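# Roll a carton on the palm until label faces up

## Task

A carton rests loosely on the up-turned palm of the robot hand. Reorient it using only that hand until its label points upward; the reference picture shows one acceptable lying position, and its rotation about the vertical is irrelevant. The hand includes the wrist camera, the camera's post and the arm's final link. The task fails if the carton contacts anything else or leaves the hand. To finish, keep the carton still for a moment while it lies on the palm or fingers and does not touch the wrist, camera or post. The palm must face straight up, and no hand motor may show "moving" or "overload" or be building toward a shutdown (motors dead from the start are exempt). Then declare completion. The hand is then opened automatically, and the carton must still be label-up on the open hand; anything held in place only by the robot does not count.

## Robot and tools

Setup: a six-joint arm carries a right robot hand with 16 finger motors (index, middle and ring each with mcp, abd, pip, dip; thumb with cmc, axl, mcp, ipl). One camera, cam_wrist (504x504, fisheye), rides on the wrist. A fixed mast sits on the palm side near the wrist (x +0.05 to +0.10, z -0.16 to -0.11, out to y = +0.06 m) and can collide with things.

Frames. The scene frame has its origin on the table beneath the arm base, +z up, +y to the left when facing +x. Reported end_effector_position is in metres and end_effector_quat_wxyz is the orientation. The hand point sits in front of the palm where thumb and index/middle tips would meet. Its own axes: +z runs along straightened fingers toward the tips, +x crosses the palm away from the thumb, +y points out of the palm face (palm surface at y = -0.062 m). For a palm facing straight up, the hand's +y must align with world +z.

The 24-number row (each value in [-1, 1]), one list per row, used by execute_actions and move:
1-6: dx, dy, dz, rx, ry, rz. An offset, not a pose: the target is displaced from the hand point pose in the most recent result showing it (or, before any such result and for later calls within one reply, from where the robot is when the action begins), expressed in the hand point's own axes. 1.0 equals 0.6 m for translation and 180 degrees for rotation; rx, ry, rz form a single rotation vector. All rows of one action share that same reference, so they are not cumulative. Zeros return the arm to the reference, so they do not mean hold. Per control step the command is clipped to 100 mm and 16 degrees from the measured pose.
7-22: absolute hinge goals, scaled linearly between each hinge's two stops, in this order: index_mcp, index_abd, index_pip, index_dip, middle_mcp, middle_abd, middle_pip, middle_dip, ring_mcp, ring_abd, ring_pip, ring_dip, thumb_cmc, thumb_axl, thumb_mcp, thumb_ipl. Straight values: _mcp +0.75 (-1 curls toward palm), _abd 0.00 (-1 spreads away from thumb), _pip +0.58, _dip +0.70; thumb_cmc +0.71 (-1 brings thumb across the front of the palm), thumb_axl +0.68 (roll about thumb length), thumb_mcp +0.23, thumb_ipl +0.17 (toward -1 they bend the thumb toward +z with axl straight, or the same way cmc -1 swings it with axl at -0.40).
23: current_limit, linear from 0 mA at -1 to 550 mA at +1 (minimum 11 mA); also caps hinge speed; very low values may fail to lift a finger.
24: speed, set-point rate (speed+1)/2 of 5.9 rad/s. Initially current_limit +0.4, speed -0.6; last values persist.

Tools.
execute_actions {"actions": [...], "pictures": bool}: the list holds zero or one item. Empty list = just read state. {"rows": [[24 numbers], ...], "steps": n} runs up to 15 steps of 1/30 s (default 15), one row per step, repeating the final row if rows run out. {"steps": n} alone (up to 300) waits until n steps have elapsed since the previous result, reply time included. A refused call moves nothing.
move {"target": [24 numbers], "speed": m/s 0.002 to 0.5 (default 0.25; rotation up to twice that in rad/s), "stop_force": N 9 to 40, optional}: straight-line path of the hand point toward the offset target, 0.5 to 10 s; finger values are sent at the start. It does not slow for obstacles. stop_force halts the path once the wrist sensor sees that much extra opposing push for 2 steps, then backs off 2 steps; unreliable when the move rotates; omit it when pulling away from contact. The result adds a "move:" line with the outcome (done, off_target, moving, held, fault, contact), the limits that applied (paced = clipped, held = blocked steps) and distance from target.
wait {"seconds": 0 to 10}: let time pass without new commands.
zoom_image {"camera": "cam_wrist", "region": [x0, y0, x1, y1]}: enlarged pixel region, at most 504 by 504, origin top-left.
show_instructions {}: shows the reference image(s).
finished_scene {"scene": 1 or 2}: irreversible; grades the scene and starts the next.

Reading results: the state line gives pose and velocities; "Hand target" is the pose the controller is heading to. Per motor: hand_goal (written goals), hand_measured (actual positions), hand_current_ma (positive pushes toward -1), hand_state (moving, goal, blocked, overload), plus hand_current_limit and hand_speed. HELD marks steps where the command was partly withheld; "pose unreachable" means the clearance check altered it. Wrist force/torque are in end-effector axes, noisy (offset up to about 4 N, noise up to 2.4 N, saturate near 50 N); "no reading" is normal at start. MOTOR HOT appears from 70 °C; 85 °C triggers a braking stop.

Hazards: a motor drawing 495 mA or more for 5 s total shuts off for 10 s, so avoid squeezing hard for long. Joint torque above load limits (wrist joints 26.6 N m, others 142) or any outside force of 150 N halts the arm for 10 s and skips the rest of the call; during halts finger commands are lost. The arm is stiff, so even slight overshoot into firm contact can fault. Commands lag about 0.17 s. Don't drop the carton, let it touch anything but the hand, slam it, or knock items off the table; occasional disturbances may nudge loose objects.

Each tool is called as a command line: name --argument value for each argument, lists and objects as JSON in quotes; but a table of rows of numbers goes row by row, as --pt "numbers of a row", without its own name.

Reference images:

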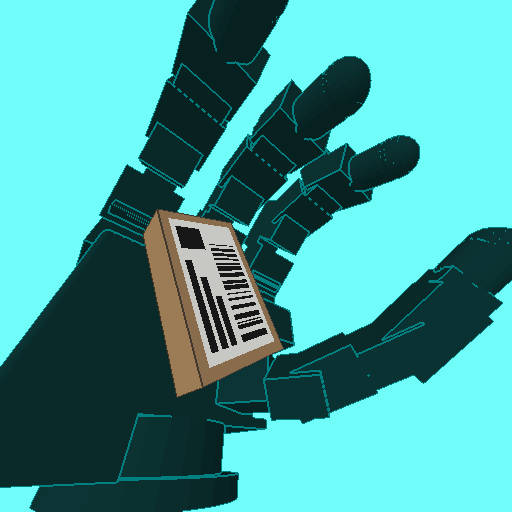

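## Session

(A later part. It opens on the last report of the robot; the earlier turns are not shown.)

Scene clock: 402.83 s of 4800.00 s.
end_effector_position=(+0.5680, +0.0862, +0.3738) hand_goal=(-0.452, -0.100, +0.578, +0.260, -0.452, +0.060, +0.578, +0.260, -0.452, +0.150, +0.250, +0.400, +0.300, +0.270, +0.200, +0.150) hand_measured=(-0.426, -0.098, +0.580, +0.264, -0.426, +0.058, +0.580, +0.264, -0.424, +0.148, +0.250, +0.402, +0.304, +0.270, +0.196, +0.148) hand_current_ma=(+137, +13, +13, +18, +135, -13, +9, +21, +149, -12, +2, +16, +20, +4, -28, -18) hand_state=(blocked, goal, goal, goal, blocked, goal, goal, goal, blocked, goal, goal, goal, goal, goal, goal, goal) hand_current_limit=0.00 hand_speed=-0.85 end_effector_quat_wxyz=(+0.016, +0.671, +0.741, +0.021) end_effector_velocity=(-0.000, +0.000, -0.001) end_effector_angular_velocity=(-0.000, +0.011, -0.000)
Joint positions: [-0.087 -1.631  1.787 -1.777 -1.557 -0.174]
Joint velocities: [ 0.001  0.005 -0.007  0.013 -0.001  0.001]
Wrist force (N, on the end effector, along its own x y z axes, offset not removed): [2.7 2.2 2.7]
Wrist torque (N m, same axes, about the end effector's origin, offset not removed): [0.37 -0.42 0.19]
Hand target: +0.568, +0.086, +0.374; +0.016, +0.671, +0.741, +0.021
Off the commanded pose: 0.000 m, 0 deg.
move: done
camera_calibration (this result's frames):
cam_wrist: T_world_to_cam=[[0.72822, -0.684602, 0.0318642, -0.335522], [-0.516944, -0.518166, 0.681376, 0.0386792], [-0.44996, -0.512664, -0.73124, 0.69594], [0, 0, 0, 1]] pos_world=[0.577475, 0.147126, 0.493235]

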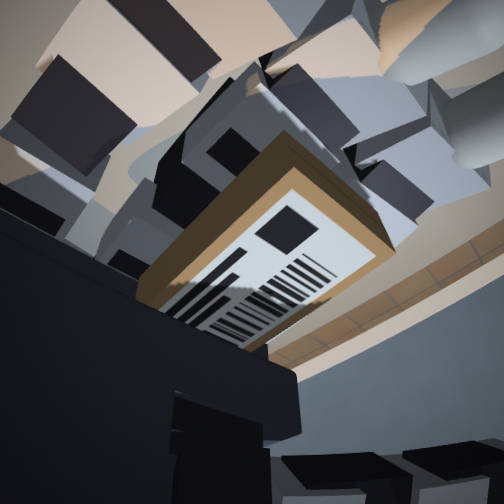

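execute_actions --actions '[]'

Scene clock: 414.67 s of 4800.00 s.
end_effector_position=(+0.5680, +0.0862, +0.3737) hand_goal=(-0.452, -0.100, +0.578, +0.260, -0.452, +0.060, +0.578, +0.260, -0.452, +0.150, +0.250, +0.400, +0.300, +0.270, +0.200, +0.150) hand_measured=(-0.426, -0.098, +0.580, +0.264, -0.426, +0.058, +0.580, +0.264, -0.424, +0.148, +0.250, +0.402, +0.304, +0.270, +0.196, +0.148) hand_current_ma=(+137, +13, +13, +18, +135, -13, +9, +21, +149, -12, +2, +16, +20, +4, -28, -18) hand_state=(blocked, goal, goal, goal, blocked, goal, goal, goal, blocked, goal, goal, goal, goal, goal, goal, goal) hand_current_limit=0.00 hand_speed=-0.85 end_effector_quat_wxyz=(+0.016, +0.671, +0.741, +0.021) end_effector_velocity=(-0.001, -0.000, +0.000) end_effector_angular_velocity=(+0.000, +0.001, -0.001)
Joint positions: [-0.087 -1.631  1.786 -1.775 -1.557 -0.174]
Joint velocities: [-0.001 -0.002  0.001  0.001  0.    -0.   ]
Wrist force (N, on the end effector, along its own x y z axes, offset not removed): [0.5 -0.4 4.0]
Wrist torque (N m, same axes, about the end effector's origin, offset not removed): [-0.10 -0.23 0.07]
Hand target: +0.568, +0.086, +0.374; +0.016, +0.671, +0.741, +0.021
Off the commanded pose: 0.000 m, 0 deg.
Steps of this call (steps 1 to 355: nothing new was sent). Readings (end_effector_position | what the end effector reports):
1: (+0.5680, +0.0862, +0.3738) | hand_goal=(-0.452, -0.100, +0.578, +0.260, -0.452, +0.060, +0.578, +0.260, -0.452, +0.150, +0.250, +0.400, +0.300, +0.270, +0.200, +0.150) hand_measured=(-0.426, -0.098, +0.580, +0.264, -0.426, +0.058, +0.580, +0.264, -0.424, +0.148, +0.250, +0.402, +0.304, +0.270, +0.196, +0.148) hand_current_ma=(+137, +13, +13, +18, +135, -13, +9, +21, +149, -12, +2, +16, +20, +4, -28, -18) hand_state=(blocked, goal, goal, goal, blocked, goal, goal, goal, blocked, goal, goal, goal, goal, goal, goal, goal) hand_current_limit=0.00 hand_speed=-0.85
2: (+0.5680, +0.0862, +0.3738) | hand_goal=(-0.452, -0.100, +0.578, +0.260, -0.452, +0.060, +0.578, +0.260, -0.452, +0.150, +0.250, +0.400, +0.300, +0.270, +0.200, +0.150) hand_measured=(-0.426, -0.098, +0.580, +0.264, -0.426, +0.058, +0.580, +0.264, -0.424, +0.148, +0.250, +0.402, +0.304, +0.270, +0.196, +0.148) hand_current_ma=(+137, +13, +13, +18, +135, -13, +9, +21, +149, -12, +2, +16, +20, +4, -28, -18) hand_state=(blocked, goal, goal, goal, blocked, goal, goal, goal, blocked, goal, goal, goal, goal, goal, goal, goal) hand_current_limit=0.00 hand_speed=-0.85
4: (+0.5680, +0.0862, +0.3738) | hand_goal=(-0.452, -0.100, +0.578, +0.260, -0.452, +0.060, +0.578, +0.260, -0.452, +0.150, +0.250, +0.400, +0.300, +0.270, +0.200, +0.150) hand_measured=(-0.426, -0.098, +0.580, +0.264, -0.426, +0.058, +0.580, +0.264, -0.424, +0.148, +0.250, +0.402, +0.304, +0.270, +0.196, +0.148) hand_current_ma=(+137, +13, +13, +18, +135, -13, +9, +21, +149, -12, +2, +16, +20, +4, -28, -18) hand_state=(blocked, goal, goal, goal, blocked, goal, goal, goal, blocked, goal, goal, goal, goal, goal, goal, goal) hand_current_limit=0.00 hand_speed=-0.85
8: (+0.5680, +0.0862, +0.3738) | hand_goal=(-0.452, -0.100, +0.578, +0.260, -0.452, +0.060, +0.578, +0.260, -0.452, +0.150, +0.250, +0.400, +0.300, +0.270, +0.200, +0.150) hand_measured=(-0.426, -0.098, +0.580, +0.264, -0.426, +0.058, +0.580, +0.264, -0.424, +0.148, +0.250, +0.402, +0.304, +0.270, +0.196, +0.148) hand_current_ma=(+137, +13, +13, +18, +135, -13, +9, +21, +149, -12, +2, +16, +20, +4, -28, -18) hand_state=(blocked, goal, goal, goal, blocked, goal, goal, goal, blocked, goal, goal, goal, goal, goal, goal, goal) hand_current_limit=0.00 hand_speed=-0.85
355: the state above
camera_calibration (this result's frames):
cam_wrist: T_world_to_cam=[[0.728237, -0.684611, 0.0312788, -0.335322], [-0.516358, -0.518109, 0.681863, 0.0381924], [-0.450605, -0.512709, -0.730811, 0.696128], [0, 0, 0, 1]] pos_world=[0.577594, 0.147134, 0.493185]

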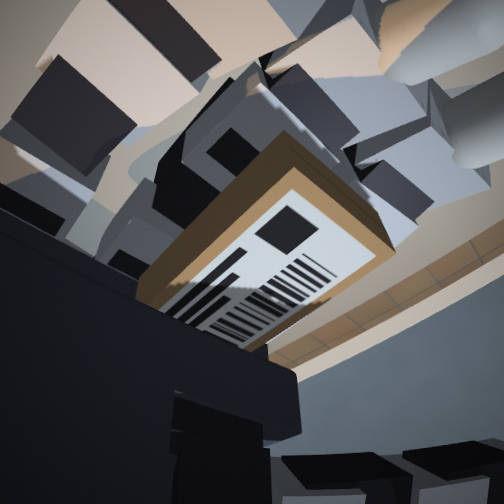

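move --target '[0, 0.012, -0.051, -0.15, 0, 0, -0.06, -0.10, 0.578, 0.26, -0.06, 0.06, 0.578, 0.26, -0.06, 0.15, 0.25, 0.40, 0.3, 0.27, 0.2, 0.15, 0.2, -0.92]' --speed 0.1

Scene clock: 426.77 s of 4800.00 s.
end_effector_position=(+0.5734, +0.0866, +0.4047) hand_goal=(-0.060, -0.100, +0.578, +0.260, -0.060, +0.060, +0.578, +0.260, -0.060, +0.150, +0.250, +0.400, +0.300, +0.270, +0.200, +0.150) hand_measured=(-0.050, -0.098, +0.580, +0.264, -0.050, +0.058, +0.580, +0.264, -0.050, +0.148, +0.250, +0.402, +0.304, +0.270, +0.196, +0.148) hand_current_ma=(+49, +13, +13, +18, +48, -13, +9, +21, +59, -12, +2, +16, +19, +4, -28, -18) hand_state=(goal, goal, goal, goal, goal, goal, goal, goal, goal, goal, goal, goal, goal, goal, goal, goal) hand_current_limit=0.20 hand_speed=-0.92 end_effector_quat_wxyz=(+0.172, +0.649, +0.715, +0.193) end_effector_velocity=(+0.001, -0.000, +0.001) end_effector_angular_velocity=(+0.001, -0.011, -0.001)
Joint positions: [-0.126 -1.769  2.118 -2.431 -1.461 -0.183]
Joint velocities: [-0.001  0.001  0.006 -0.018  0.002  0.001]
Wrist force (N, on the end effector, along its own x y z axes, offset not removed): [1.9 0.3 4.7]
Wrist torque (N m, same axes, about the end effector's origin, offset not removed): [-0.03 -0.14 0.09]
Hand target: +0.573, +0.087, +0.405; +0.172, +0.649, +0.715, +0.193
Off the commanded pose: 0.000 m, 0 deg.
move: done
camera_calibration (this result's frames):
cam_wrist: T_world_to_cam=[[0.641323, -0.694882, 0.325335, -0.408251], [-0.764213, -0.540683, 0.351626, 0.29783], [-0.0684357, -0.474132, -0.87779, 0.558376], [0, 0, 0, 1]] pos_world=[0.527639, 0.142089, 0.518231]

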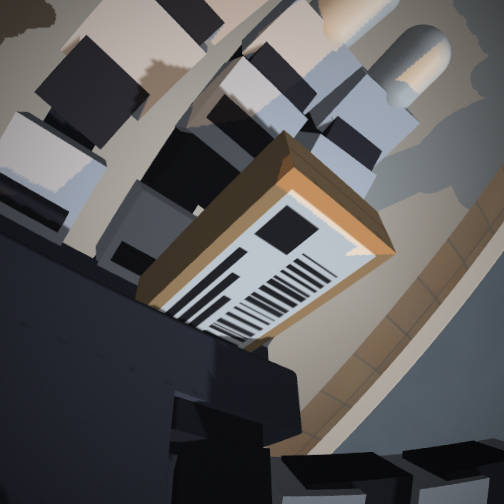

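move --target '[0, -0.0555, 0.0527, 0.222, 0, 0, -0.47, -0.10, 0.578, 0.26, -0.47, 0.06, 0.578, 0.26, -0.47, 0.15, 0.25, 0.40, 0.3, 0.27, 0.2, 0.15, 0.2, -0.86]' --speed 0.12

Scene clock: 444.13 s of 4800.00 s.
end_effector_position=(+0.5606, +0.0855, +0.3606) hand_goal=(-0.470, -0.100, +0.578, +0.260, -0.470, +0.060, +0.578, +0.260, -0.470, +0.150, +0.250, +0.400, +0.300, +0.270, +0.200, +0.150) hand_measured=(-0.438, -0.098, +0.580, +0.264, -0.440, +0.058, +0.580, +0.264, -0.440, +0.148, +0.250, +0.402, +0.300, +0.270, +0.196, +0.148) hand_current_ma=(+167, +13, +13, +18, +167, -13, +9, +21, +164, -12, +3, +16, +4, +4, -28, -18) hand_state=(blocked, goal, goal, goal, blocked, goal, goal, goal, blocked, goal, goal, goal, goal, goal, goal, goal) hand_current_limit=0.20 hand_speed=-0.86 end_effector_quat_wxyz=(-0.060, +0.669, +0.738, -0.063) end_effector_velocity=(-0.000, -0.001, +0.001) end_effector_angular_velocity=(-0.002, +0.009, -0.002)
Joint positions: [-0.072 -1.525  1.617 -1.489 -1.593 -0.158]
Joint velocities: [-0.     0.005 -0.01   0.014 -0.002  0.002]
Wrist force (N, on the end effector, along its own x y z axes, offset not removed): [5.0 1.8 1.4]
Wrist torque (N m, same axes, about the end effector's origin, offset not removed): [0.36 -0.81 0.27]
Hand target: +0.561, +0.086, +0.361; -0.060, +0.669, +0.738, -0.063
Off the commanded pose: 0.000 m, 0 deg.
move: done
camera_calibration (this result's frames):
cam_wrist: T_world_to_cam=[[0.719482, -0.68459, -0.11697, -0.271593], [-0.349302, -0.50226, 0.791027, -0.0914175], [-0.600278, -0.528272, -0.600496, 0.721108], [0, 0, 0, 1]] pos_world=[0.596339, 0.149095, 0.473567]

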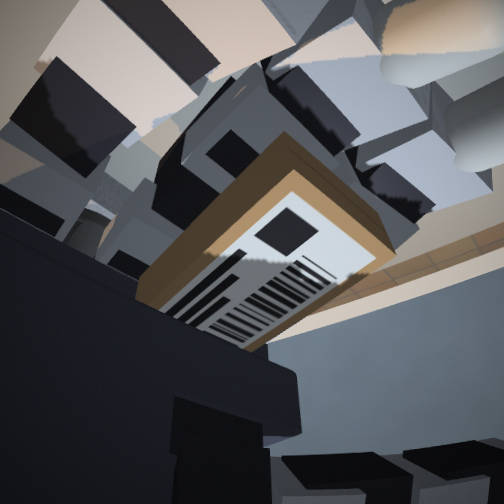

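move --target '[0, -0.0125, 0.0197, 0.067, 0, 0, -0.47, -0.10, 0.578, 0.26, -0.47, 0.06, 0.578, 0.26, -0.47, 0.15, 0.25, 0.40, 0.3, 0.27, 0.2, 0.15, 0.2, -0.86]' --speed 0.08

Scene clock: 450.80 s of 4800.00 s.
end_effector_position=(+0.5513, +0.0846, +0.3503) hand_goal=(-0.470, -0.100, +0.578, +0.260, -0.470, +0.060, +0.578, +0.260, -0.470, +0.150, +0.250, +0.400, +0.300, +0.270, +0.200, +0.150) hand_measured=(-0.440, -0.098, +0.580, +0.264, -0.440, +0.058, +0.580, +0.264, -0.440, +0.148, +0.250, +0.402, +0.298, +0.270, +0.196, +0.148) hand_current_ma=(+159, +13, +13, +18, +160, -13, +9, +21, +155, -12, +3, +16, -7, +4, -28, -18) hand_state=(blocked, goal, goal, goal, blocked, goal, goal, goal, blocked, goal, goal, goal, goal, goal, goal, goal) hand_current_limit=0.20 hand_speed=-0.86 end_effector_quat_wxyz=(-0.129, +0.659, +0.728, -0.140) end_effector_velocity=(-0.000, +0.000, +0.000) end_effector_angular_velocity=(-0.001, +0.010, +0.001)
Joint positions: [-0.06  -1.413  1.458 -1.235 -1.621 -0.139]
Joint velocities: [ 0.002  0.006 -0.01   0.013 -0.001  0.001]
Wrist force (N, on the end effector, along its own x y z axes, offset not removed): [4.8 1.6 3.7]
Wrist torque (N m, same axes, about the end effector's origin, offset not removed): [0.38 -0.68 0.45]
Hand target: +0.551, +0.085, +0.350; -0.130, +0.659, +0.728, -0.140
Off the commanded pose: 0.000 m, 0 deg.
move: done
camera_calibration (this result's frames):
cam_wrist: T_world_to_cam=[[0.682012, -0.687508, -0.249384, -0.199404], [-0.176383, -0.485557, 0.856226, -0.206503], [-0.709753, -0.53997, -0.45242, 0.718315], [0, 0, 0, 1]] pos_world=[0.609398, 0.150508, 0.452065]

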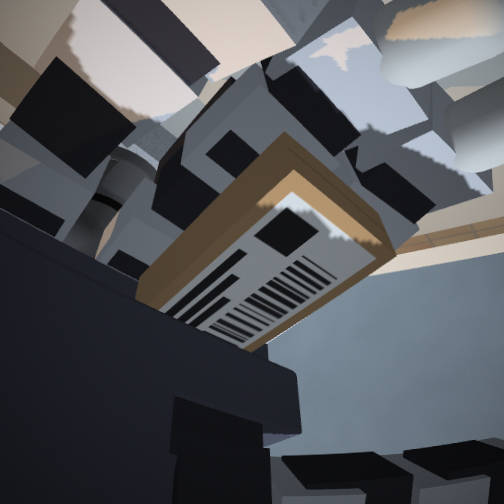

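move --target '[0, -0.008, 0.0135, 0.045, 0, 0, -0.46, -0.10, 0.578, 0.04, -0.46, 0.06, 0.578, 0.04, -0.46, 0.15, 0.25, 0.30, 0.3, 0.27, 0.2, 0.15, 0.2, -0.8]' --speed 0.06

Scene clock: 460.53 s of 4800.00 s.
end_effector_position=(+0.5439, +0.0839, +0.3446) hand_goal=(-0.460, -0.100, +0.578, +0.040, -0.460, +0.060, +0.578, +0.040, -0.460, +0.150, +0.250, +0.300, +0.300, +0.270, +0.200, +0.150) hand_measured=(-0.440, -0.098, +0.580, +0.044, -0.440, +0.058, +0.580, +0.044, -0.442, +0.148, +0.250, +0.304, +0.298, +0.270, +0.196, +0.148) hand_current_ma=(+105, +13, +13, +20, +105, -13, +9, +24, +101, -12, +3, +20, -14, +4, -28, -18) hand_state=(goal, goal, goal, goal, goal, goal, goal, goal, goal, goal, goal, goal, goal, goal, goal, goal) hand_current_limit=0.20 hand_speed=-0.80 end_effector_quat_wxyz=(-0.175, +0.648, +0.716, -0.190) end_effector_velocity=(-0.001, +0.000, -0.001) end_effector_angular_velocity=(-0.002, +0.013, +0.000)
Joint positions: [-0.053 -1.333  1.353 -1.07  -1.637 -0.125]
Joint velocities: [ 0.001  0.007 -0.008  0.014 -0.002  0.002]
Wrist force (N, on the end effector, along its own x y z axes, offset not removed): [3.1 -0.3 1.1]
Wrist torque (N m, same axes, about the end effector's origin, offset not removed): [0.20 -0.45 0.17]
Hand target: +0.544, +0.084, +0.345; -0.176, +0.648, +0.716, -0.191
Off the commanded pose: 0.000 m, 0 deg.
move: done
camera_calibration (this result's frames):
cam_wrist: T_world_to_cam=[[0.641928, -0.690974, -0.332389, -0.145582], [-0.0547097, -0.473666, 0.879004, -0.278277], [-0.76481, -0.546073, -0.341862, 0.702478], [0, 0, 0, 1]] pos_world=[0.615491, 0.151201, 0.436368]

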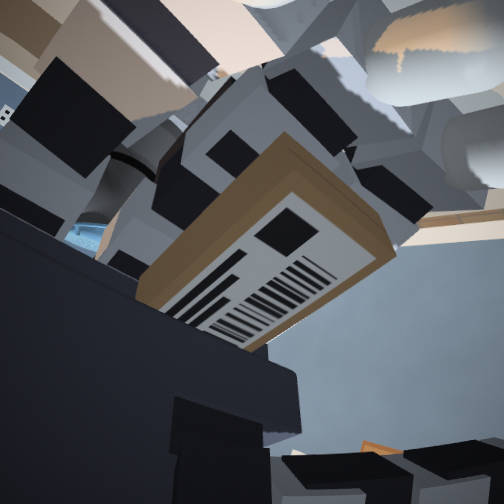

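execute_actions --actions '[{"rows": [[0,0,0,0,0,0,-0.53,-0.10,0.578,0.04,-0.53,0.06,0.578,0.04,-0.53,0.15,0.25,0.30,0.3,0.27,0.2,0.15,0.3,-0.92]], "steps": 15}]'

wait --seconds 0.5

Scene clock: 478.30 s of 4800.00 s.
end_effector_position=(+0.5439, +0.0840, +0.3446) hand_goal=(-0.530, -0.100, +0.578, +0.040, -0.530, +0.060, +0.578, +0.040, -0.530, +0.150, +0.250, +0.300, +0.300, +0.270, +0.200, +0.150) hand_measured=(-0.486, -0.098, +0.580, +0.044, -0.486, +0.058, +0.580, +0.044, -0.502, +0.148, +0.250, +0.304, +0.298, +0.270, +0.196, +0.148) hand_current_ma=(+238, +13, +13, +20, +242, -13, +9, +24, +148, -12, +3, +20, -15, +4, -28, -18) hand_state=(blocked, goal, goal, goal, blocked, goal, goal, goal, moving, goal, goal, goal, goal, goal, goal, goal) hand_current_limit=0.30 hand_speed=-0.92 end_effector_quat_wxyz=(-0.175, +0.648, +0.716, -0.190) end_effector_velocity=(+0.000, +0.000, +0.000) end_effector_angular_velocity=(+0.001, -0.002, +0.001)
Joint positions: [-0.053 -1.333  1.353 -1.07  -1.637 -0.125]
Joint velocities: [-0.    -0.    -0.    -0.001  0.001 -0.002]
Wrist force (N, on the end effector, along its own x y z axes, offset not removed): [3.0 -0.2 3.3]
Wrist torque (N m, same axes, about the end effector's origin, offset not removed): [0.21 -0.50 0.31]
Hand target: +0.544, +0.084, +0.345; -0.175, +0.648, +0.716, -0.190
Off the commanded pose: 0.000 m, 0 deg.
Steps of this call (steps 1 to 518: nothing new was sent; steps 519 to 533: all 15 steps of this action). Readings (end_effector_position | what the end effector reports):
519: (+0.5438, +0.0839, +0.3446) | hand_goal=(-0.530, -0.100, +0.578, +0.040, -0.530, +0.060, +0.578, +0.040, -0.530, +0.150, +0.250, +0.300, +0.300, +0.270, +0.200, +0.150) hand_measured=(-0.440, -0.098, +0.580, +0.044, -0.440, +0.058, +0.580, +0.044, -0.442, +0.148, +0.250, +0.304, +0.298, +0.270, +0.196, +0.148) hand_current_ma=(+105, +13, +13, +20, +105, -13, +9, +24, +101, -12, +3, +20, -14, +4, -28, -18) hand_state=(moving, goal, goal, goal, moving, goal, goal, goal, moving, goal, goal, goal, goal, goal, goal, goal) hand_current_limit=0.30 hand_speed=-0.92
520: (+0.5439, +0.0839, +0.3446) | hand_goal=(-0.530, -0.100, +0.578, +0.040, -0.530, +0.060, +0.578, +0.040, -0.530, +0.150, +0.250, +0.300, +0.300, +0.270, +0.200, +0.150) hand_measured=(-0.440, -0.098, +0.580, +0.044, -0.440, +0.058, +0.580, +0.044, -0.442, +0.148, +0.250, +0.304, +0.298, +0.270, +0.196, +0.148) hand_current_ma=(+148, +13, +13, +20, +148, -13, +9, +24, +145, -12, +3, +20, -14, +4, -28, -18) hand_state=(moving, goal, goal, goal, moving, goal, goal, goal, moving, goal, goal, goal, goal, goal, goal, goal) hand_current_limit=0.30 hand_speed=-0.92
522: (+0.5439, +0.0839, +0.3446) | hand_goal=(-0.530, -0.100, +0.578, +0.040, -0.530, +0.060, +0.578, +0.040, -0.530, +0.150, +0.250, +0.300, +0.300, +0.270, +0.200, +0.150) hand_measured=(-0.446, -0.098, +0.580, +0.044, -0.446, +0.058, +0.580, +0.044, -0.446, +0.148, +0.250, +0.304, +0.298, +0.270, +0.196, +0.148) hand_current_ma=(+153, +13, +13, +20, +154, -13, +9, +24, +158, -12, +3, +20, -15, +4, -28, -18) hand_state=(moving, goal, goal, goal, moving, goal, goal, goal, moving, goal, goal, goal, goal, goal, goal, goal) hand_current_limit=0.30 hand_speed=-0.92
526: (+0.5439, +0.0839, +0.3445) | hand_goal=(-0.530, -0.100, +0.578, +0.040, -0.530, +0.060, +0.578, +0.040, -0.530, +0.150, +0.250, +0.300, +0.300, +0.270, +0.200, +0.150) hand_measured=(-0.468, -0.098, +0.580, +0.044, -0.468, +0.058, +0.580, +0.044, -0.468, +0.148, +0.250, +0.304, +0.298, +0.270, +0.196, +0.148) hand_current_ma=(+164, +13, +13, +20, +165, -13, +9, +24, +157, -12, +3, +20, -15, +4, -28, -18) hand_state=(moving, goal, goal, goal, moving, goal, goal, goal, moving, goal, goal, goal, goal, goal, goal, goal) hand_current_limit=0.30 hand_speed=-0.92
533: the state above
camera_calibration (this result's frames):
cam_wrist: T_world_to_cam=[[0.641882, -0.69103, -0.332363, -0.145564], [-0.054683, -0.473587, 0.879048, -0.278286], [-0.764851, -0.546071, -0.341775, 0.702469], [0, 0, 0, 1]] pos_world=[0.615501, 0.151216, 0.436333]

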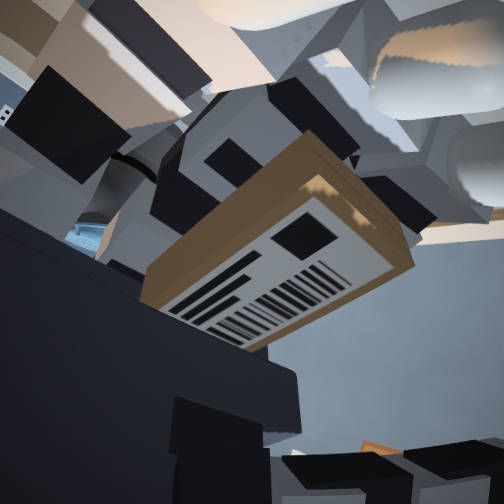

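Scene clock: 478.80 s of 4800.00 s.
end_effector_position=(+0.5439, +0.0839, +0.3446) hand_goal=(-0.530, -0.100, +0.578, +0.040, -0.530, +0.060, +0.578, +0.040, -0.530, +0.150, +0.250, +0.300, +0.300, +0.270, +0.200, +0.150) hand_measured=(-0.486, -0.098, +0.580, +0.044, -0.486, +0.058, +0.580, +0.044, -0.502, +0.148, +0.250, +0.304, +0.298, +0.270, +0.196, +0.148) hand_current_ma=(+237, +13, +13, +20, +241, -13, +9, +24, +149, -12, +3, +20, -15, +4, -28, -18) hand_state=(blocked, goal, goal, goal, blocked, goal, goal, goal, blocked, goal, goal, goal, goal, goal, goal, goal) hand_current_limit=0.30 hand_speed=-0.92 end_effector_quat_wxyz=(-0.175, +0.648, +0.716, -0.190) end_effector_velocity=(-0.001, +0.000, -0.001) end_effector_angular_velocity=(+0.000, +0.003, +0.002)
Joint positions: [-0.053 -1.333  1.353 -1.07  -1.637 -0.125]
Joint velocities: [ 0.001  0.001  0.002  0.    -0.    -0.001]
Wrist force (N, on the end effector, along its own x y z axes, offset not removed): [2.2 1.4 1.5]
Wrist torque (N m, same axes, about the end effector's origin, offset not removed): [0.51 -0.39 0.34]
Hand target: +0.544, +0.084, +0.345; -0.175, +0.648, +0.716, -0.190
Off the commanded pose: 0.000 m, 0 deg.
Steps of this call (steps 1 to 15: nothing new was sent). Readings (end_effector_position | what the end effector reports):
1: (+0.5439, +0.0840, +0.3446) | hand_goal=(-0.530, -0.100, +0.578, +0.040, -0.530, +0.060, +0.578, +0.040, -0.530, +0.150, +0.250, +0.300, +0.300, +0.270, +0.200, +0.150) hand_measured=(-0.486, -0.098, +0.580, +0.044, -0.486, +0.058, +0.580, +0.044, -0.502, +0.148, +0.250, +0.304, +0.298, +0.270, +0.196, +0.148) hand_current_ma=(+237, +13, +13, +20, +242, -13, +9, +24, +149, -12, +3, +20, -15, +4, -28, -18) hand_state=(blocked, goal, goal, goal, blocked, goal, goal, goal, blocked, goal, goal, goal, goal, goal, goal, goal) hand_current_limit=0.30 hand_speed=-0.92
2: (+0.5439, +0.0840, +0.3446) | hand_goal=(-0.530, -0.100, +0.578, +0.040, -0.530, +0.060, +0.578, +0.040, -0.530, +0.150, +0.250, +0.300, +0.300, +0.270, +0.200, +0.150) hand_measured=(-0.486, -0.098, +0.580, +0.044, -0.486, +0.058, +0.580, +0.044, -0.502, +0.148, +0.250, +0.304, +0.298, +0.270, +0.196, +0.148) hand_current_ma=(+237, +13, +13, +20, +242, -13, +9, +24, +149, -12, +3, +20, -15, +4, -28, -18) hand_state=(blocked, goal, goal, goal, blocked, goal, goal, goal, blocked, goal, goal, goal, goal, goal, goal, goal) hand_current_limit=0.30 hand_speed=-0.92
4: (+0.5439, +0.0840, +0.3446) | hand_goal=(-0.530, -0.100, +0.578, +0.040, -0.530, +0.060, +0.578, +0.040, -0.530, +0.150, +0.250, +0.300, +0.300, +0.270, +0.200, +0.150) hand_measured=(-0.486, -0.098, +0.580, +0.044, -0.486, +0.058, +0.580, +0.044, -0.502, +0.148, +0.250, +0.304, +0.298, +0.270, +0.196, +0.148) hand_current_ma=(+237, +13, +13, +20, +241, -13, +9, +24, +149, -12, +3, +20, -15, +4, -28, -18) hand_state=(blocked, goal, goal, goal, blocked, goal, goal, goal, blocked, goal, goal, goal, goal, goal, goal, goal) hand_current_limit=0.30 hand_speed=-0.92
8: (+0.5439, +0.0840, +0.3446) | hand_goal=(-0.530, -0.100, +0.578, +0.040, -0.530, +0.060, +0.578, +0.040, -0.530, +0.150, +0.250, +0.300, +0.300, +0.270, +0.200, +0.150) hand_measured=(-0.486, -0.098, +0.580, +0.044, -0.486, +0.058, +0.580, +0.044, -0.502, +0.148, +0.250, +0.304, +0.298, +0.270, +0.196, +0.148) hand_current_ma=(+237, +13, +13, +20, +241, -13, +9, +24, +149, -12, +3, +20, -15, +4, -28, -18) hand_state=(blocked, goal, goal, goal, blocked, goal, goal, goal, blocked, goal, goal, goal, goal, goal, goal, goal) hand_current_limit=0.30 hand_speed=-0.92
15: the state above
camera_calibration (this result's frames):
cam_wrist: T_world_to_cam=[[0.641933, -0.690969, -0.33239, -0.145581], [-0.0547041, -0.473665, 0.879004, -0.278277], [-0.764807, -0.546079, -0.34186, 0.702478], [0, 0, 0, 1]] pos_world=[0.61549, 0.151206, 0.436367]

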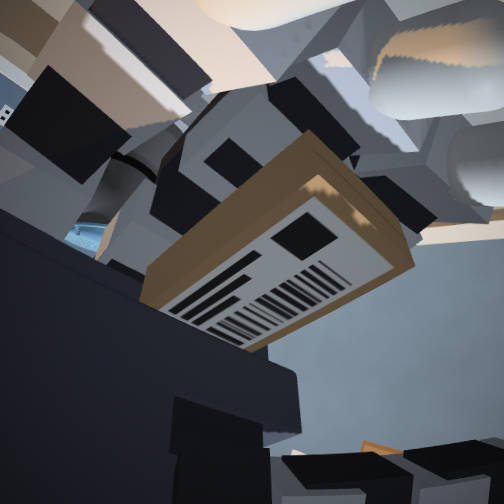

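execute_actions --actions '[{"rows": [[0,0,0,0,0,0,-0.49,-0.10,0.578,0.04,-0.49,0.06,0.578,0.04,-0.50,0.15,0.25,0.30,0.3,0.27,0.2,0.15,0.3,-0.97]], "steps": 15}]'

wait --seconds 0.6

Scene clock: 484.13 s of 4800.00 s.
end_effector_position=(+0.5439, +0.0839, +0.3446) hand_goal=(-0.490, -0.100, +0.578, +0.040, -0.490, +0.060, +0.578, +0.040, -0.500, +0.150, +0.250, +0.300, +0.300, +0.270, +0.200, +0.150) hand_measured=(-0.484, -0.098, +0.580, +0.044, -0.484, +0.058, +0.580, +0.044, -0.492, +0.148, +0.250, +0.304, +0.298, +0.270, +0.196, +0.148) hand_current_ma=(+71, +13, +13, +20, +73, -13, +9, +24, +50, -12, +3, +20, -15, +4, -28, -18) hand_state=(moving, goal, goal, goal, moving, goal, goal, goal, moving, goal, goal, goal, goal, goal, goal, goal) hand_current_limit=0.30 hand_speed=-0.97 end_effector_quat_wxyz=(-0.175, +0.648, +0.716, -0.190) end_effector_velocity=(-0.000, +0.000, -0.001) end_effector_angular_velocity=(-0.000, +0.001, -0.001)
Joint positions: [-0.053 -1.333  1.353 -1.07  -1.637 -0.125]
Joint velocities: [ 0.    -0.     0.001 -0.001  0.     0.001]
Wrist force (N, on the end effector, along its own x y z axes, offset not removed): [3.9 -0.9 5.8]
Wrist torque (N m, same axes, about the end effector's origin, offset not removed): [-0.18 -0.45 0.23]
Hand target: +0.544, +0.084, +0.345; -0.175, +0.648, +0.716, -0.190
Off the commanded pose: 0.000 m, 0 deg.
Steps of this call (steps 1 to 145: nothing new was sent; steps 146 to 160: all 15 steps of this action). Readings (end_effector_position | what the end effector reports):
146: (+0.5439, +0.0839, +0.3446) | hand_goal=(-0.490, -0.100, +0.578, +0.040, -0.490, +0.060, +0.578, +0.040, -0.500, +0.150, +0.250, +0.300, +0.300, +0.270, +0.200, +0.150) hand_measured=(-0.486, -0.098, +0.580, +0.044, -0.486, +0.058, +0.580, +0.044, -0.502, +0.148, +0.250, +0.304, +0.298, +0.270, +0.196, +0.148) hand_current_ma=(+237, +13, +13, +20, +241, -13, +9, +24, +149, -12, +3, +20, -15, +4, -28, -18) hand_state=(moving, goal, goal, goal, moving, goal, goal, goal, moving, goal, goal, goal, goal, goal, goal, goal) hand_current_limit=0.30 hand_speed=-0.97
147: (+0.5439, +0.0839, +0.3446) | hand_goal=(-0.490, -0.100, +0.578, +0.040, -0.490, +0.060, +0.578, +0.040, -0.500, +0.150, +0.250, +0.300, +0.300, +0.270, +0.200, +0.150) hand_measured=(-0.486, -0.098, +0.580, +0.044, -0.486, +0.058, +0.580, +0.044, -0.502, +0.148, +0.250, +0.304, +0.298, +0.270, +0.196, +0.148) hand_current_ma=(+220, +13, +13, +20, +225, -13, +9, +24, +133, -12, +3, +20, -15, +4, -28, -18) hand_state=(moving, goal, goal, goal, moving, goal, goal, goal, moving, goal, goal, goal, goal, goal, goal, goal) hand_current_limit=0.30 hand_speed=-0.97
149: (+0.5439, +0.0839, +0.3446) | hand_goal=(-0.490, -0.100, +0.578, +0.040, -0.490, +0.060, +0.578, +0.040, -0.500, +0.150, +0.250, +0.300, +0.300, +0.270, +0.200, +0.150) hand_measured=(-0.486, -0.098, +0.580, +0.044, -0.486, +0.058, +0.580, +0.044, -0.502, +0.148, +0.250, +0.304, +0.298, +0.270, +0.196, +0.148) hand_current_ma=(+194, +13, +13, +20, +198, -13, +9, +24, +106, -12, +3, +20, -15, +4, -28, -18) hand_state=(moving, goal, goal, goal, moving, goal, goal, goal, moving, goal, goal, goal, goal, goal, goal, goal) hand_current_limit=0.30 hand_speed=-0.97
153: (+0.5439, +0.0839, +0.3446) | hand_goal=(-0.490, -0.100, +0.578, +0.040, -0.490, +0.060, +0.578, +0.040, -0.500, +0.150, +0.250, +0.300, +0.300, +0.270, +0.200, +0.150) hand_measured=(-0.486, -0.098, +0.580, +0.044, -0.486, +0.058, +0.580, +0.044, -0.502, +0.148, +0.250, +0.304, +0.298, +0.270, +0.196, +0.148) hand_current_ma=(+144, +13, +13, +20, +148, -13, +9, +24, +57, -12, +3, +20, -15, +4, -28, -18) hand_state=(moving, goal, goal, goal, moving, goal, goal, goal, moving, goal, goal, goal, goal, goal, goal, goal) hand_current_limit=0.30 hand_speed=-0.97
160: the state above
camera_calibration (this result's frames):
cam_wrist: T_world_to_cam=[[0.641928, -0.690975, -0.332389, -0.145581], [-0.0547096, -0.473665, 0.879004, -0.278277], [-0.764811, -0.546072, -0.341862, 0.702478], [0, 0, 0, 1]] pos_world=[0.615491, 0.151201, 0.436368]

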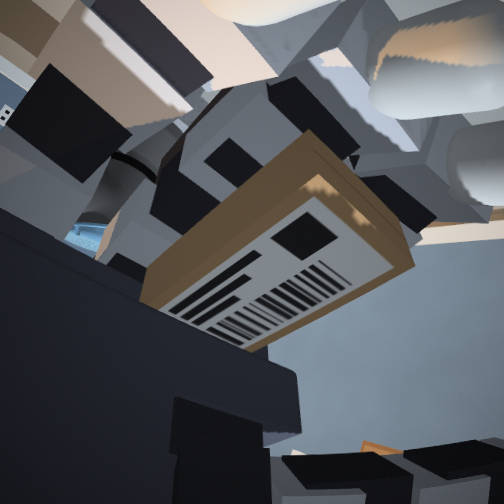

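Scene clock: 484.73 s of 4800.00 s.
end_effector_position=(+0.5439, +0.0839, +0.3446) hand_goal=(-0.490, -0.100, +0.578, +0.040, -0.490, +0.060, +0.578, +0.040, -0.500, +0.150, +0.250, +0.300, +0.300, +0.270, +0.200, +0.150) hand_measured=(-0.480, -0.098, +0.580, +0.044, -0.480, +0.058, +0.580, +0.044, -0.490, +0.148, +0.250, +0.304, +0.298, +0.270, +0.196, +0.148) hand_current_ma=(+55, +13, +13, +20, +57, -13, +9, +24, +49, -12, +3, +20, -15, +4, -28, -18) hand_state=(goal, goal, goal, goal, goal, goal, goal, goal, goal, goal, goal, goal, goal, goal, goal, goal) hand_current_limit=0.30 hand_speed=-0.97 end_effector_quat_wxyz=(-0.175, +0.648, +0.716, -0.190) end_effector_velocity=(+0.001, -0.001, +0.000) end_effector_angular_velocity=(-0.001, -0.002, -0.002)
Joint positions: [-0.053 -1.333  1.353 -1.07  -1.637 -0.125]
Joint velocities: [-0.001  0.    -0.001 -0.002 -0.     0.001]
Wrist force (N, on the end effector, along its own x y z axes, offset not removed): [3.1 1.7 1.3]
Wrist torque (N m, same axes, about the end effector's origin, offset not removed): [0.56 -0.45 0.62]
Hand target: +0.544, +0.084, +0.345; -0.175, +0.648, +0.716, -0.190
Off the commanded pose: 0.000 m, 0 deg.
Steps of this call (steps 1 to 18: nothing new was sent). Readings (end_effector_position | what the end effector reports):
1: (+0.5439, +0.0839, +0.3446) | hand_goal=(-0.490, -0.100, +0.578, +0.040, -0.490, +0.060, +0.578, +0.040, -0.500, +0.150, +0.250, +0.300, +0.300, +0.270, +0.200, +0.150) hand_measured=(-0.484, -0.098, +0.580, +0.044, -0.482, +0.058, +0.580, +0.044, -0.490, +0.148, +0.250, +0.304, +0.298, +0.270, +0.196, +0.148) hand_current_ma=(+62, +13, +13, +20, +64, -13, +9, +24, +50, -12, +3, +20, -15, +4, -28, -18) hand_state=(moving, goal, goal, goal, moving, goal, goal, goal, goal, goal, goal, goal, goal, goal, goal, goal) hand_current_limit=0.30 hand_speed=-0.97
2: (+0.5439, +0.0839, +0.3446) | hand_goal=(-0.490, -0.100, +0.578, +0.040, -0.490, +0.060, +0.578, +0.040, -0.500, +0.150, +0.250, +0.300, +0.300, +0.270, +0.200, +0.150) hand_measured=(-0.482, -0.098, +0.580, +0.044, -0.482, +0.058, +0.580, +0.044, -0.490, +0.148, +0.250, +0.304, +0.298, +0.270, +0.196, +0.148) hand_current_ma=(+54, +13, +13, +20, +57, -13, +9, +24, +49, -12, +3, +20, -15, +4, -28, -18) hand_state=(moving, goal, goal, goal, moving, goal, goal, goal, goal, goal, goal, goal, goal, goal, goal, goal) hand_current_limit=0.30 hand_speed=-0.97
4: (+0.5439, +0.0839, +0.3446) | hand_goal=(-0.490, -0.100, +0.578, +0.040, -0.490, +0.060, +0.578, +0.040, -0.500, +0.150, +0.250, +0.300, +0.300, +0.270, +0.200, +0.150) hand_measured=(-0.480, -0.098, +0.580, +0.044, -0.480, +0.058, +0.580, +0.044, -0.490, +0.148, +0.250, +0.304, +0.298, +0.270, +0.196, +0.148) hand_current_ma=(+55, +13, +13, +20, +57, -13, +9, +24, +49, -12, +3, +20, -15, +4, -28, -18) hand_state=(moving, goal, goal, goal, moving, goal, goal, goal, goal, goal, goal, goal, goal, goal, goal, goal) hand_current_limit=0.30 hand_speed=-0.97
8: (+0.5439, +0.0839, +0.3446) | hand_goal=(-0.490, -0.100, +0.578, +0.040, -0.490, +0.060, +0.578, +0.040, -0.500, +0.150, +0.250, +0.300, +0.300, +0.270, +0.200, +0.150) hand_measured=(-0.480, -0.098, +0.580, +0.044, -0.480, +0.058, +0.580, +0.044, -0.490, +0.148, +0.250, +0.304, +0.298, +0.270, +0.196, +0.148) hand_current_ma=(+55, +13, +13, +20, +57, -13, +9, +24, +49, -12, +3, +20, -15, +4, -28, -18) hand_state=(goal, goal, goal, goal, goal, goal, goal, goal, goal, goal, goal, goal, goal, goal, goal, goal) hand_current_limit=0.30 hand_speed=-0.97
18: the state above
camera_calibration (this result's frames):
cam_wrist: T_world_to_cam=[[0.641928, -0.690975, -0.332389, -0.145581], [-0.0547097, -0.473665, 0.879004, -0.278277], [-0.764811, -0.546072, -0.341862, 0.702478], [0, 0, 0, 1]] pos_world=[0.615491, 0.151201, 0.436368]

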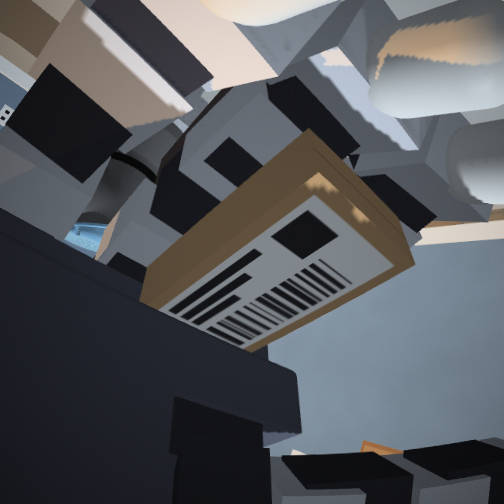

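execute_actions --actions '[{"rows": [[0,0,0,0,0,0,-0.60,-0.10,0.578,0.04,-0.60,0.06,0.578,0.04,-0.56,0.15,0.25,0.30,0.3,0.27,0.2,0.15,0.5,-0.9]], "steps": 15}]'

wait --seconds 0.4

Scene clock: 491.43 s of 4800.00 s.
end_effector_position=(+0.5439, +0.0839, +0.3446) hand_goal=(-0.600, -0.100, +0.578, +0.040, -0.600, +0.060, +0.578, +0.040, -0.560, +0.150, +0.250, +0.300, +0.300, +0.270, +0.200, +0.150) hand_measured=(-0.494, -0.098, +0.580, +0.044, -0.492, +0.058, +0.580, +0.044, -0.532, +0.148, +0.250, +0.304, +0.298, +0.270, +0.196, +0.148) hand_current_ma=(+413, +13, +13, +20, +413, -13, +9, +24, +151, -12, +3, +20, -15, +4, -28, -18) hand_state=(blocked, goal, goal, goal, blocked, goal, goal, goal, blocked, goal, goal, goal, goal, goal, goal, goal) hand_current_limit=0.50 hand_speed=-0.90 end_effector_quat_wxyz=(-0.175, +0.648, +0.716, -0.190) end_effector_velocity=(+0.000, +0.000, -0.001) end_effector_angular_velocity=(+0.000, -0.000, +0.001)
Joint positions: [-0.053 -1.333  1.353 -1.07  -1.637 -0.125]
Joint velocities: [ 0.001  0.001  0.    -0.001  0.    -0.   ]
Wrist force (N, on the end effector, along its own x y z axes, offset not removed): [2.5 0.8 1.8]
Wrist torque (N m, same axes, about the end effector's origin, offset not removed): [0.16 -0.41 0.24]
Hand target: +0.544, +0.084, +0.345; -0.175, +0.648, +0.716, -0.190
Off the commanded pose: 0.000 m, 0 deg.
Steps of this call (steps 1 to 186: nothing new was sent; steps 187 to 201: all 15 steps of this action). Readings (end_effector_position | what the end effector reports):
187: (+0.5439, +0.0839, +0.3446) | hand_goal=(-0.600, -0.100, +0.578, +0.040, -0.600, +0.060, +0.578, +0.040, -0.560, +0.150, +0.250, +0.300, +0.300, +0.270, +0.200, +0.150) hand_measured=(-0.480, -0.098, +0.580, +0.044, -0.480, +0.058, +0.580, +0.044, -0.490, +0.148, +0.250, +0.304, +0.298, +0.270, +0.196, +0.148) hand_current_ma=(+55, +13, +13, +20, +57, -13, +9, +24, +49, -12, +3, +20, -15, +4, -28, -18) hand_state=(moving, goal, goal, goal, moving, goal, goal, goal, moving, goal, goal, goal, goal, goal, goal, goal) hand_current_limit=0.50 hand_speed=-0.90
188: (+0.5439, +0.0839, +0.3446) | hand_goal=(-0.600, -0.100, +0.578, +0.040, -0.600, +0.060, +0.578, +0.040, -0.560, +0.150, +0.250, +0.300, +0.300, +0.270, +0.200, +0.150) hand_measured=(-0.480, -0.098, +0.580, +0.044, -0.480, +0.058, +0.580, +0.044, -0.490, +0.148, +0.250, +0.304, +0.298, +0.270, +0.196, +0.148) hand_current_ma=(+110, +13, +13, +20, +112, -13, +9, +24, +104, -12, +3, +20, -15, +4, -28, -18) hand_state=(moving, goal, goal, goal, moving, goal, goal, goal, moving, goal, goal, goal, goal, goal, goal, goal) hand_current_limit=0.50 hand_speed=-0.90
190: (+0.5439, +0.0839, +0.3446) | hand_goal=(-0.600, -0.100, +0.578, +0.040, -0.600, +0.060, +0.578, +0.040, -0.560, +0.150, +0.250, +0.300, +0.300, +0.270, +0.200, +0.150) hand_measured=(-0.480, -0.098, +0.580, +0.044, -0.480, +0.058, +0.580, +0.044, -0.492, +0.148, +0.250, +0.304, +0.298, +0.270, +0.196, +0.148) hand_current_ma=(+180, +13, +13, +20, +184, -13, +9, +24, +166, -12, +3, +20, -15, +4, -28, -18) hand_state=(moving, goal, goal, goal, moving, goal, goal, goal, moving, goal, goal, goal, goal, goal, goal, goal) hand_current_limit=0.50 hand_speed=-0.90
194: (+0.5439, +0.0839, +0.3446) | hand_goal=(-0.600, -0.100, +0.578, +0.040, -0.600, +0.060, +0.578, +0.040, -0.560, +0.150, +0.250, +0.300, +0.300, +0.270, +0.200, +0.150) hand_measured=(-0.490, -0.098, +0.580, +0.044, -0.488, +0.058, +0.580, +0.044, -0.518, +0.148, +0.250, +0.304, +0.298, +0.270, +0.196, +0.148) hand_current_ma=(+303, +13, +13, +20, +309, -13, +9, +24, +164, -12, +3, +20, -15, +4, -28, -18) hand_state=(moving, goal, goal, goal, moving, goal, goal, goal, moving, goal, goal, goal, goal, goal, goal, goal) hand_current_limit=0.50 hand_speed=-0.90
201: the state above
camera_calibration (this result's frames):
cam_wrist: T_world_to_cam=[[0.641934, -0.690969, -0.332389, -0.145581], [-0.0547053, -0.473666, 0.879004, -0.278277], [-0.764806, -0.546079, -0.341862, 0.702478], [0, 0, 0, 1]] pos_world=[0.61549, 0.151206, 0.436368]

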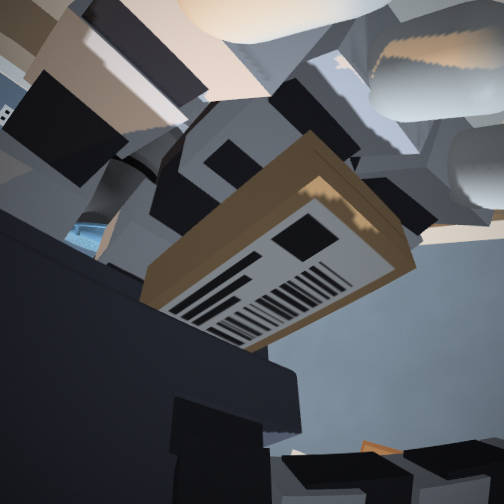

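Scene clock: 491.83 s of 4800.00 s.
end_effector_position=(+0.5439, +0.0839, +0.3446) hand_goal=(-0.600, -0.100, +0.578, +0.040, -0.600, +0.060, +0.578, +0.040, -0.560, +0.150, +0.250, +0.300, +0.300, +0.270, +0.200, +0.150) hand_measured=(-0.494, -0.098, +0.580, +0.044, -0.492, +0.058, +0.580, +0.044, -0.532, +0.148, +0.250, +0.304, +0.298, +0.270, +0.196, +0.148) hand_current_ma=(+412, +13, +13, +20, +413, -13, +9, +24, +151, -12, +3, +20, -15, +4, -28, -18) hand_state=(blocked, goal, goal, goal, blocked, goal, goal, goal, blocked, goal, goal, goal, goal, goal, goal, goal) hand_current_limit=0.50 hand_speed=-0.90 end_effector_quat_wxyz=(-0.175, +0.648, +0.716, -0.190) end_effector_velocity=(+0.000, -0.001, +0.001) end_effector_angular_velocity=(-0.001, -0.003, -0.001)
Joint positions: [-0.053 -1.333  1.353 -1.07  -1.637 -0.125]
Joint velocities: [-0.001 -0.001 -0.001 -0.    -0.001  0.001]
Wrist force (N, on the end effector, along its own x y z axes, offset not removed): [1.7 3.5 1.5]
Wrist torque (N m, same axes, about the end effector's origin, offset not removed): [0.70 -0.38 0.20]
Hand target: +0.544, +0.084, +0.345; -0.175, +0.648, +0.716, -0.190
Off the commanded pose: 0.000 m, 0 deg.
Steps of this call (steps 1 to 12: nothing new was sent). Readings (end_effector_position | what the end effector reports):
1: (+0.5439, +0.0839, +0.3446) | hand_goal=(-0.600, -0.100, +0.578, +0.040, -0.600, +0.060, +0.578, +0.040, -0.560, +0.150, +0.250, +0.300, +0.300, +0.270, +0.200, +0.150) hand_measured=(-0.494, -0.098, +0.580, +0.044, -0.492, +0.058, +0.580, +0.044, -0.532, +0.148, +0.250, +0.304, +0.298, +0.270, +0.196, +0.148) hand_current_ma=(+413, +13, +13, +20, +413, -13, +9, +24, +151, -12, +3, +20, -15, +4, -28, -18) hand_state=(blocked, goal, goal, goal, blocked, goal, goal, goal, blocked, goal, goal, goal, goal, goal, goal, goal) hand_current_limit=0.50 hand_speed=-0.90
2: (+0.5439, +0.0839, +0.3446) | hand_goal=(-0.600, -0.100, +0.578, +0.040, -0.600, +0.060, +0.578, +0.040, -0.560, +0.150, +0.250, +0.300, +0.300, +0.270, +0.200, +0.150) hand_measured=(-0.494, -0.098, +0.580, +0.044, -0.492, +0.058, +0.580, +0.044, -0.532, +0.148, +0.250, +0.304, +0.298, +0.270, +0.196, +0.148) hand_current_ma=(+413, +13, +13, +20, +413, -13, +9, +24, +151, -12, +3, +20, -15, +4, -28, -18) hand_state=(blocked, goal, goal, goal, blocked, goal, goal, goal, blocked, goal, goal, goal, goal, goal, goal, goal) hand_current_limit=0.50 hand_speed=-0.90
4: (+0.5439, +0.0839, +0.3446) | hand_goal=(-0.600, -0.100, +0.578, +0.040, -0.600, +0.060, +0.578, +0.040, -0.560, +0.150, +0.250, +0.300, +0.300, +0.270, +0.200, +0.150) hand_measured=(-0.494, -0.098, +0.580, +0.044, -0.492, +0.058, +0.580, +0.044, -0.532, +0.148, +0.250, +0.304, +0.298, +0.270, +0.196, +0.148) hand_current_ma=(+412, +13, +13, +20, +412, -13, +9, +24, +151, -12, +3, +20, -15, +4, -28, -18) hand_state=(blocked, goal, goal, goal, blocked, goal, goal, goal, blocked, goal, goal, goal, goal, goal, goal, goal) hand_current_limit=0.50 hand_speed=-0.90
8: (+0.5439, +0.0839, +0.3446) | hand_goal=(-0.600, -0.100, +0.578, +0.040, -0.600, +0.060, +0.578, +0.040, -0.560, +0.150, +0.250, +0.300, +0.300, +0.270, +0.200, +0.150) hand_measured=(-0.494, -0.098, +0.580, +0.044, -0.492, +0.058, +0.580, +0.044, -0.532, +0.148, +0.250, +0.304, +0.298, +0.270, +0.196, +0.148) hand_current_ma=(+412, +13, +13, +20, +413, -13, +9, +24, +151, -12, +3, +20, -15, +4, -28, -18) hand_state=(blocked, goal, goal, goal, blocked, goal, goal, goal, blocked, goal, goal, goal, goal, goal, goal, goal) hand_current_limit=0.50 hand_speed=-0.90
12: the state above
camera_calibration (this result's frames):
cam_wrist: T_world_to_cam=[[0.641934, -0.690969, -0.332389, -0.145581], [-0.0547055, -0.473666, 0.879004, -0.278277], [-0.764806, -0.546079, -0.341862, 0.702478], [0, 0, 0, 1]] pos_world=[0.61549, 0.151206, 0.436368]

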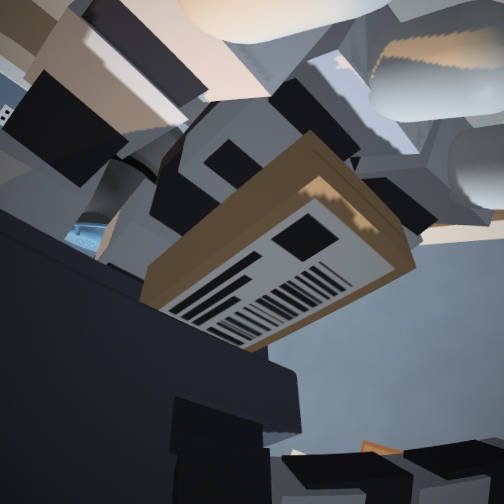

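move --target '[0, -0.008, 0.0135, 0.045, 0, 0, -0.475, -0.10, 0.578, 0.04, -0.475, 0.06, 0.578, 0.04, -0.50, 0.15, 0.25, 0.30, 0.3, 0.27, 0.2, 0.15, 0.3, -0.95]' --speed 0.05

Scene clock: 505.83 s of 4800.00 s.
end_effector_position=(+0.5358, +0.0832, +0.3400) hand_goal=(-0.474, -0.100, +0.578, +0.040, -0.474, +0.060, +0.578, +0.040, -0.500, +0.150, +0.250, +0.300, +0.300, +0.270, +0.200, +0.150) hand_measured=(-0.464, -0.098, +0.580, +0.044, -0.464, +0.058, +0.580, +0.044, -0.492, +0.148, +0.250, +0.304, +0.296, +0.270, +0.196, +0.148) hand_current_ma=(+52, +13, +13, +20, +52, -13, +9, +24, +48, -12, +3, +20, -21, +4, -28, -18) hand_state=(goal, goal, goal, goal, goal, goal, goal, goal, goal, goal, goal, goal, goal, goal, goal, goal) hand_current_limit=0.30 hand_speed=-0.95 end_effector_quat_wxyz=(-0.220, +0.634, +0.701, -0.240) end_effector_velocity=(-0.001, -0.000, +0.000) end_effector_angular_velocity=(-0.001, +0.010, -0.001)
Joint positions: [-0.047 -1.252  1.25  -0.908 -1.65  -0.11 ]
Joint velocities: [ 0.     0.005 -0.007  0.013 -0.001  0.002]
Wrist force (N, on the end effector, along its own x y z axes, offset not removed): [2.4 1.9 2.9]
Wrist torque (N m, same axes, about the end effector's origin, offset not removed): [0.53 -0.18 0.20]
Hand target: +0.536, +0.083, +0.340; -0.220, +0.634, +0.701, -0.240
Off the commanded pose: 0.000 m, 0 deg.
move: done
camera_calibration (this result's frames):
cam_wrist: T_world_to_cam=[[0.590622, -0.695585, -0.409056, -0.0885104], [0.0691038, -0.461457, 0.884467, -0.344231], [-0.803984, -0.550653, -0.224479, 0.675738], [0, 0, 0, 1]] pos_world=[0.619347, 0.151683, 0.419944]

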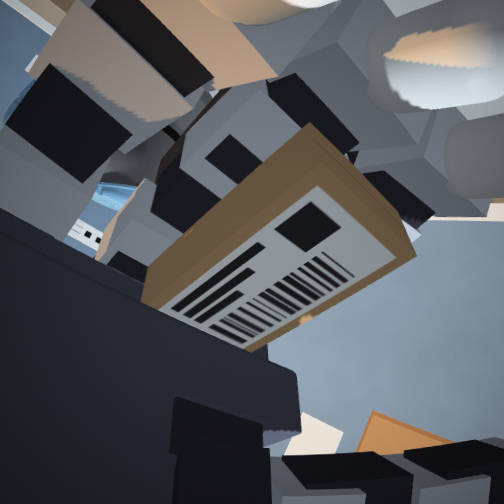

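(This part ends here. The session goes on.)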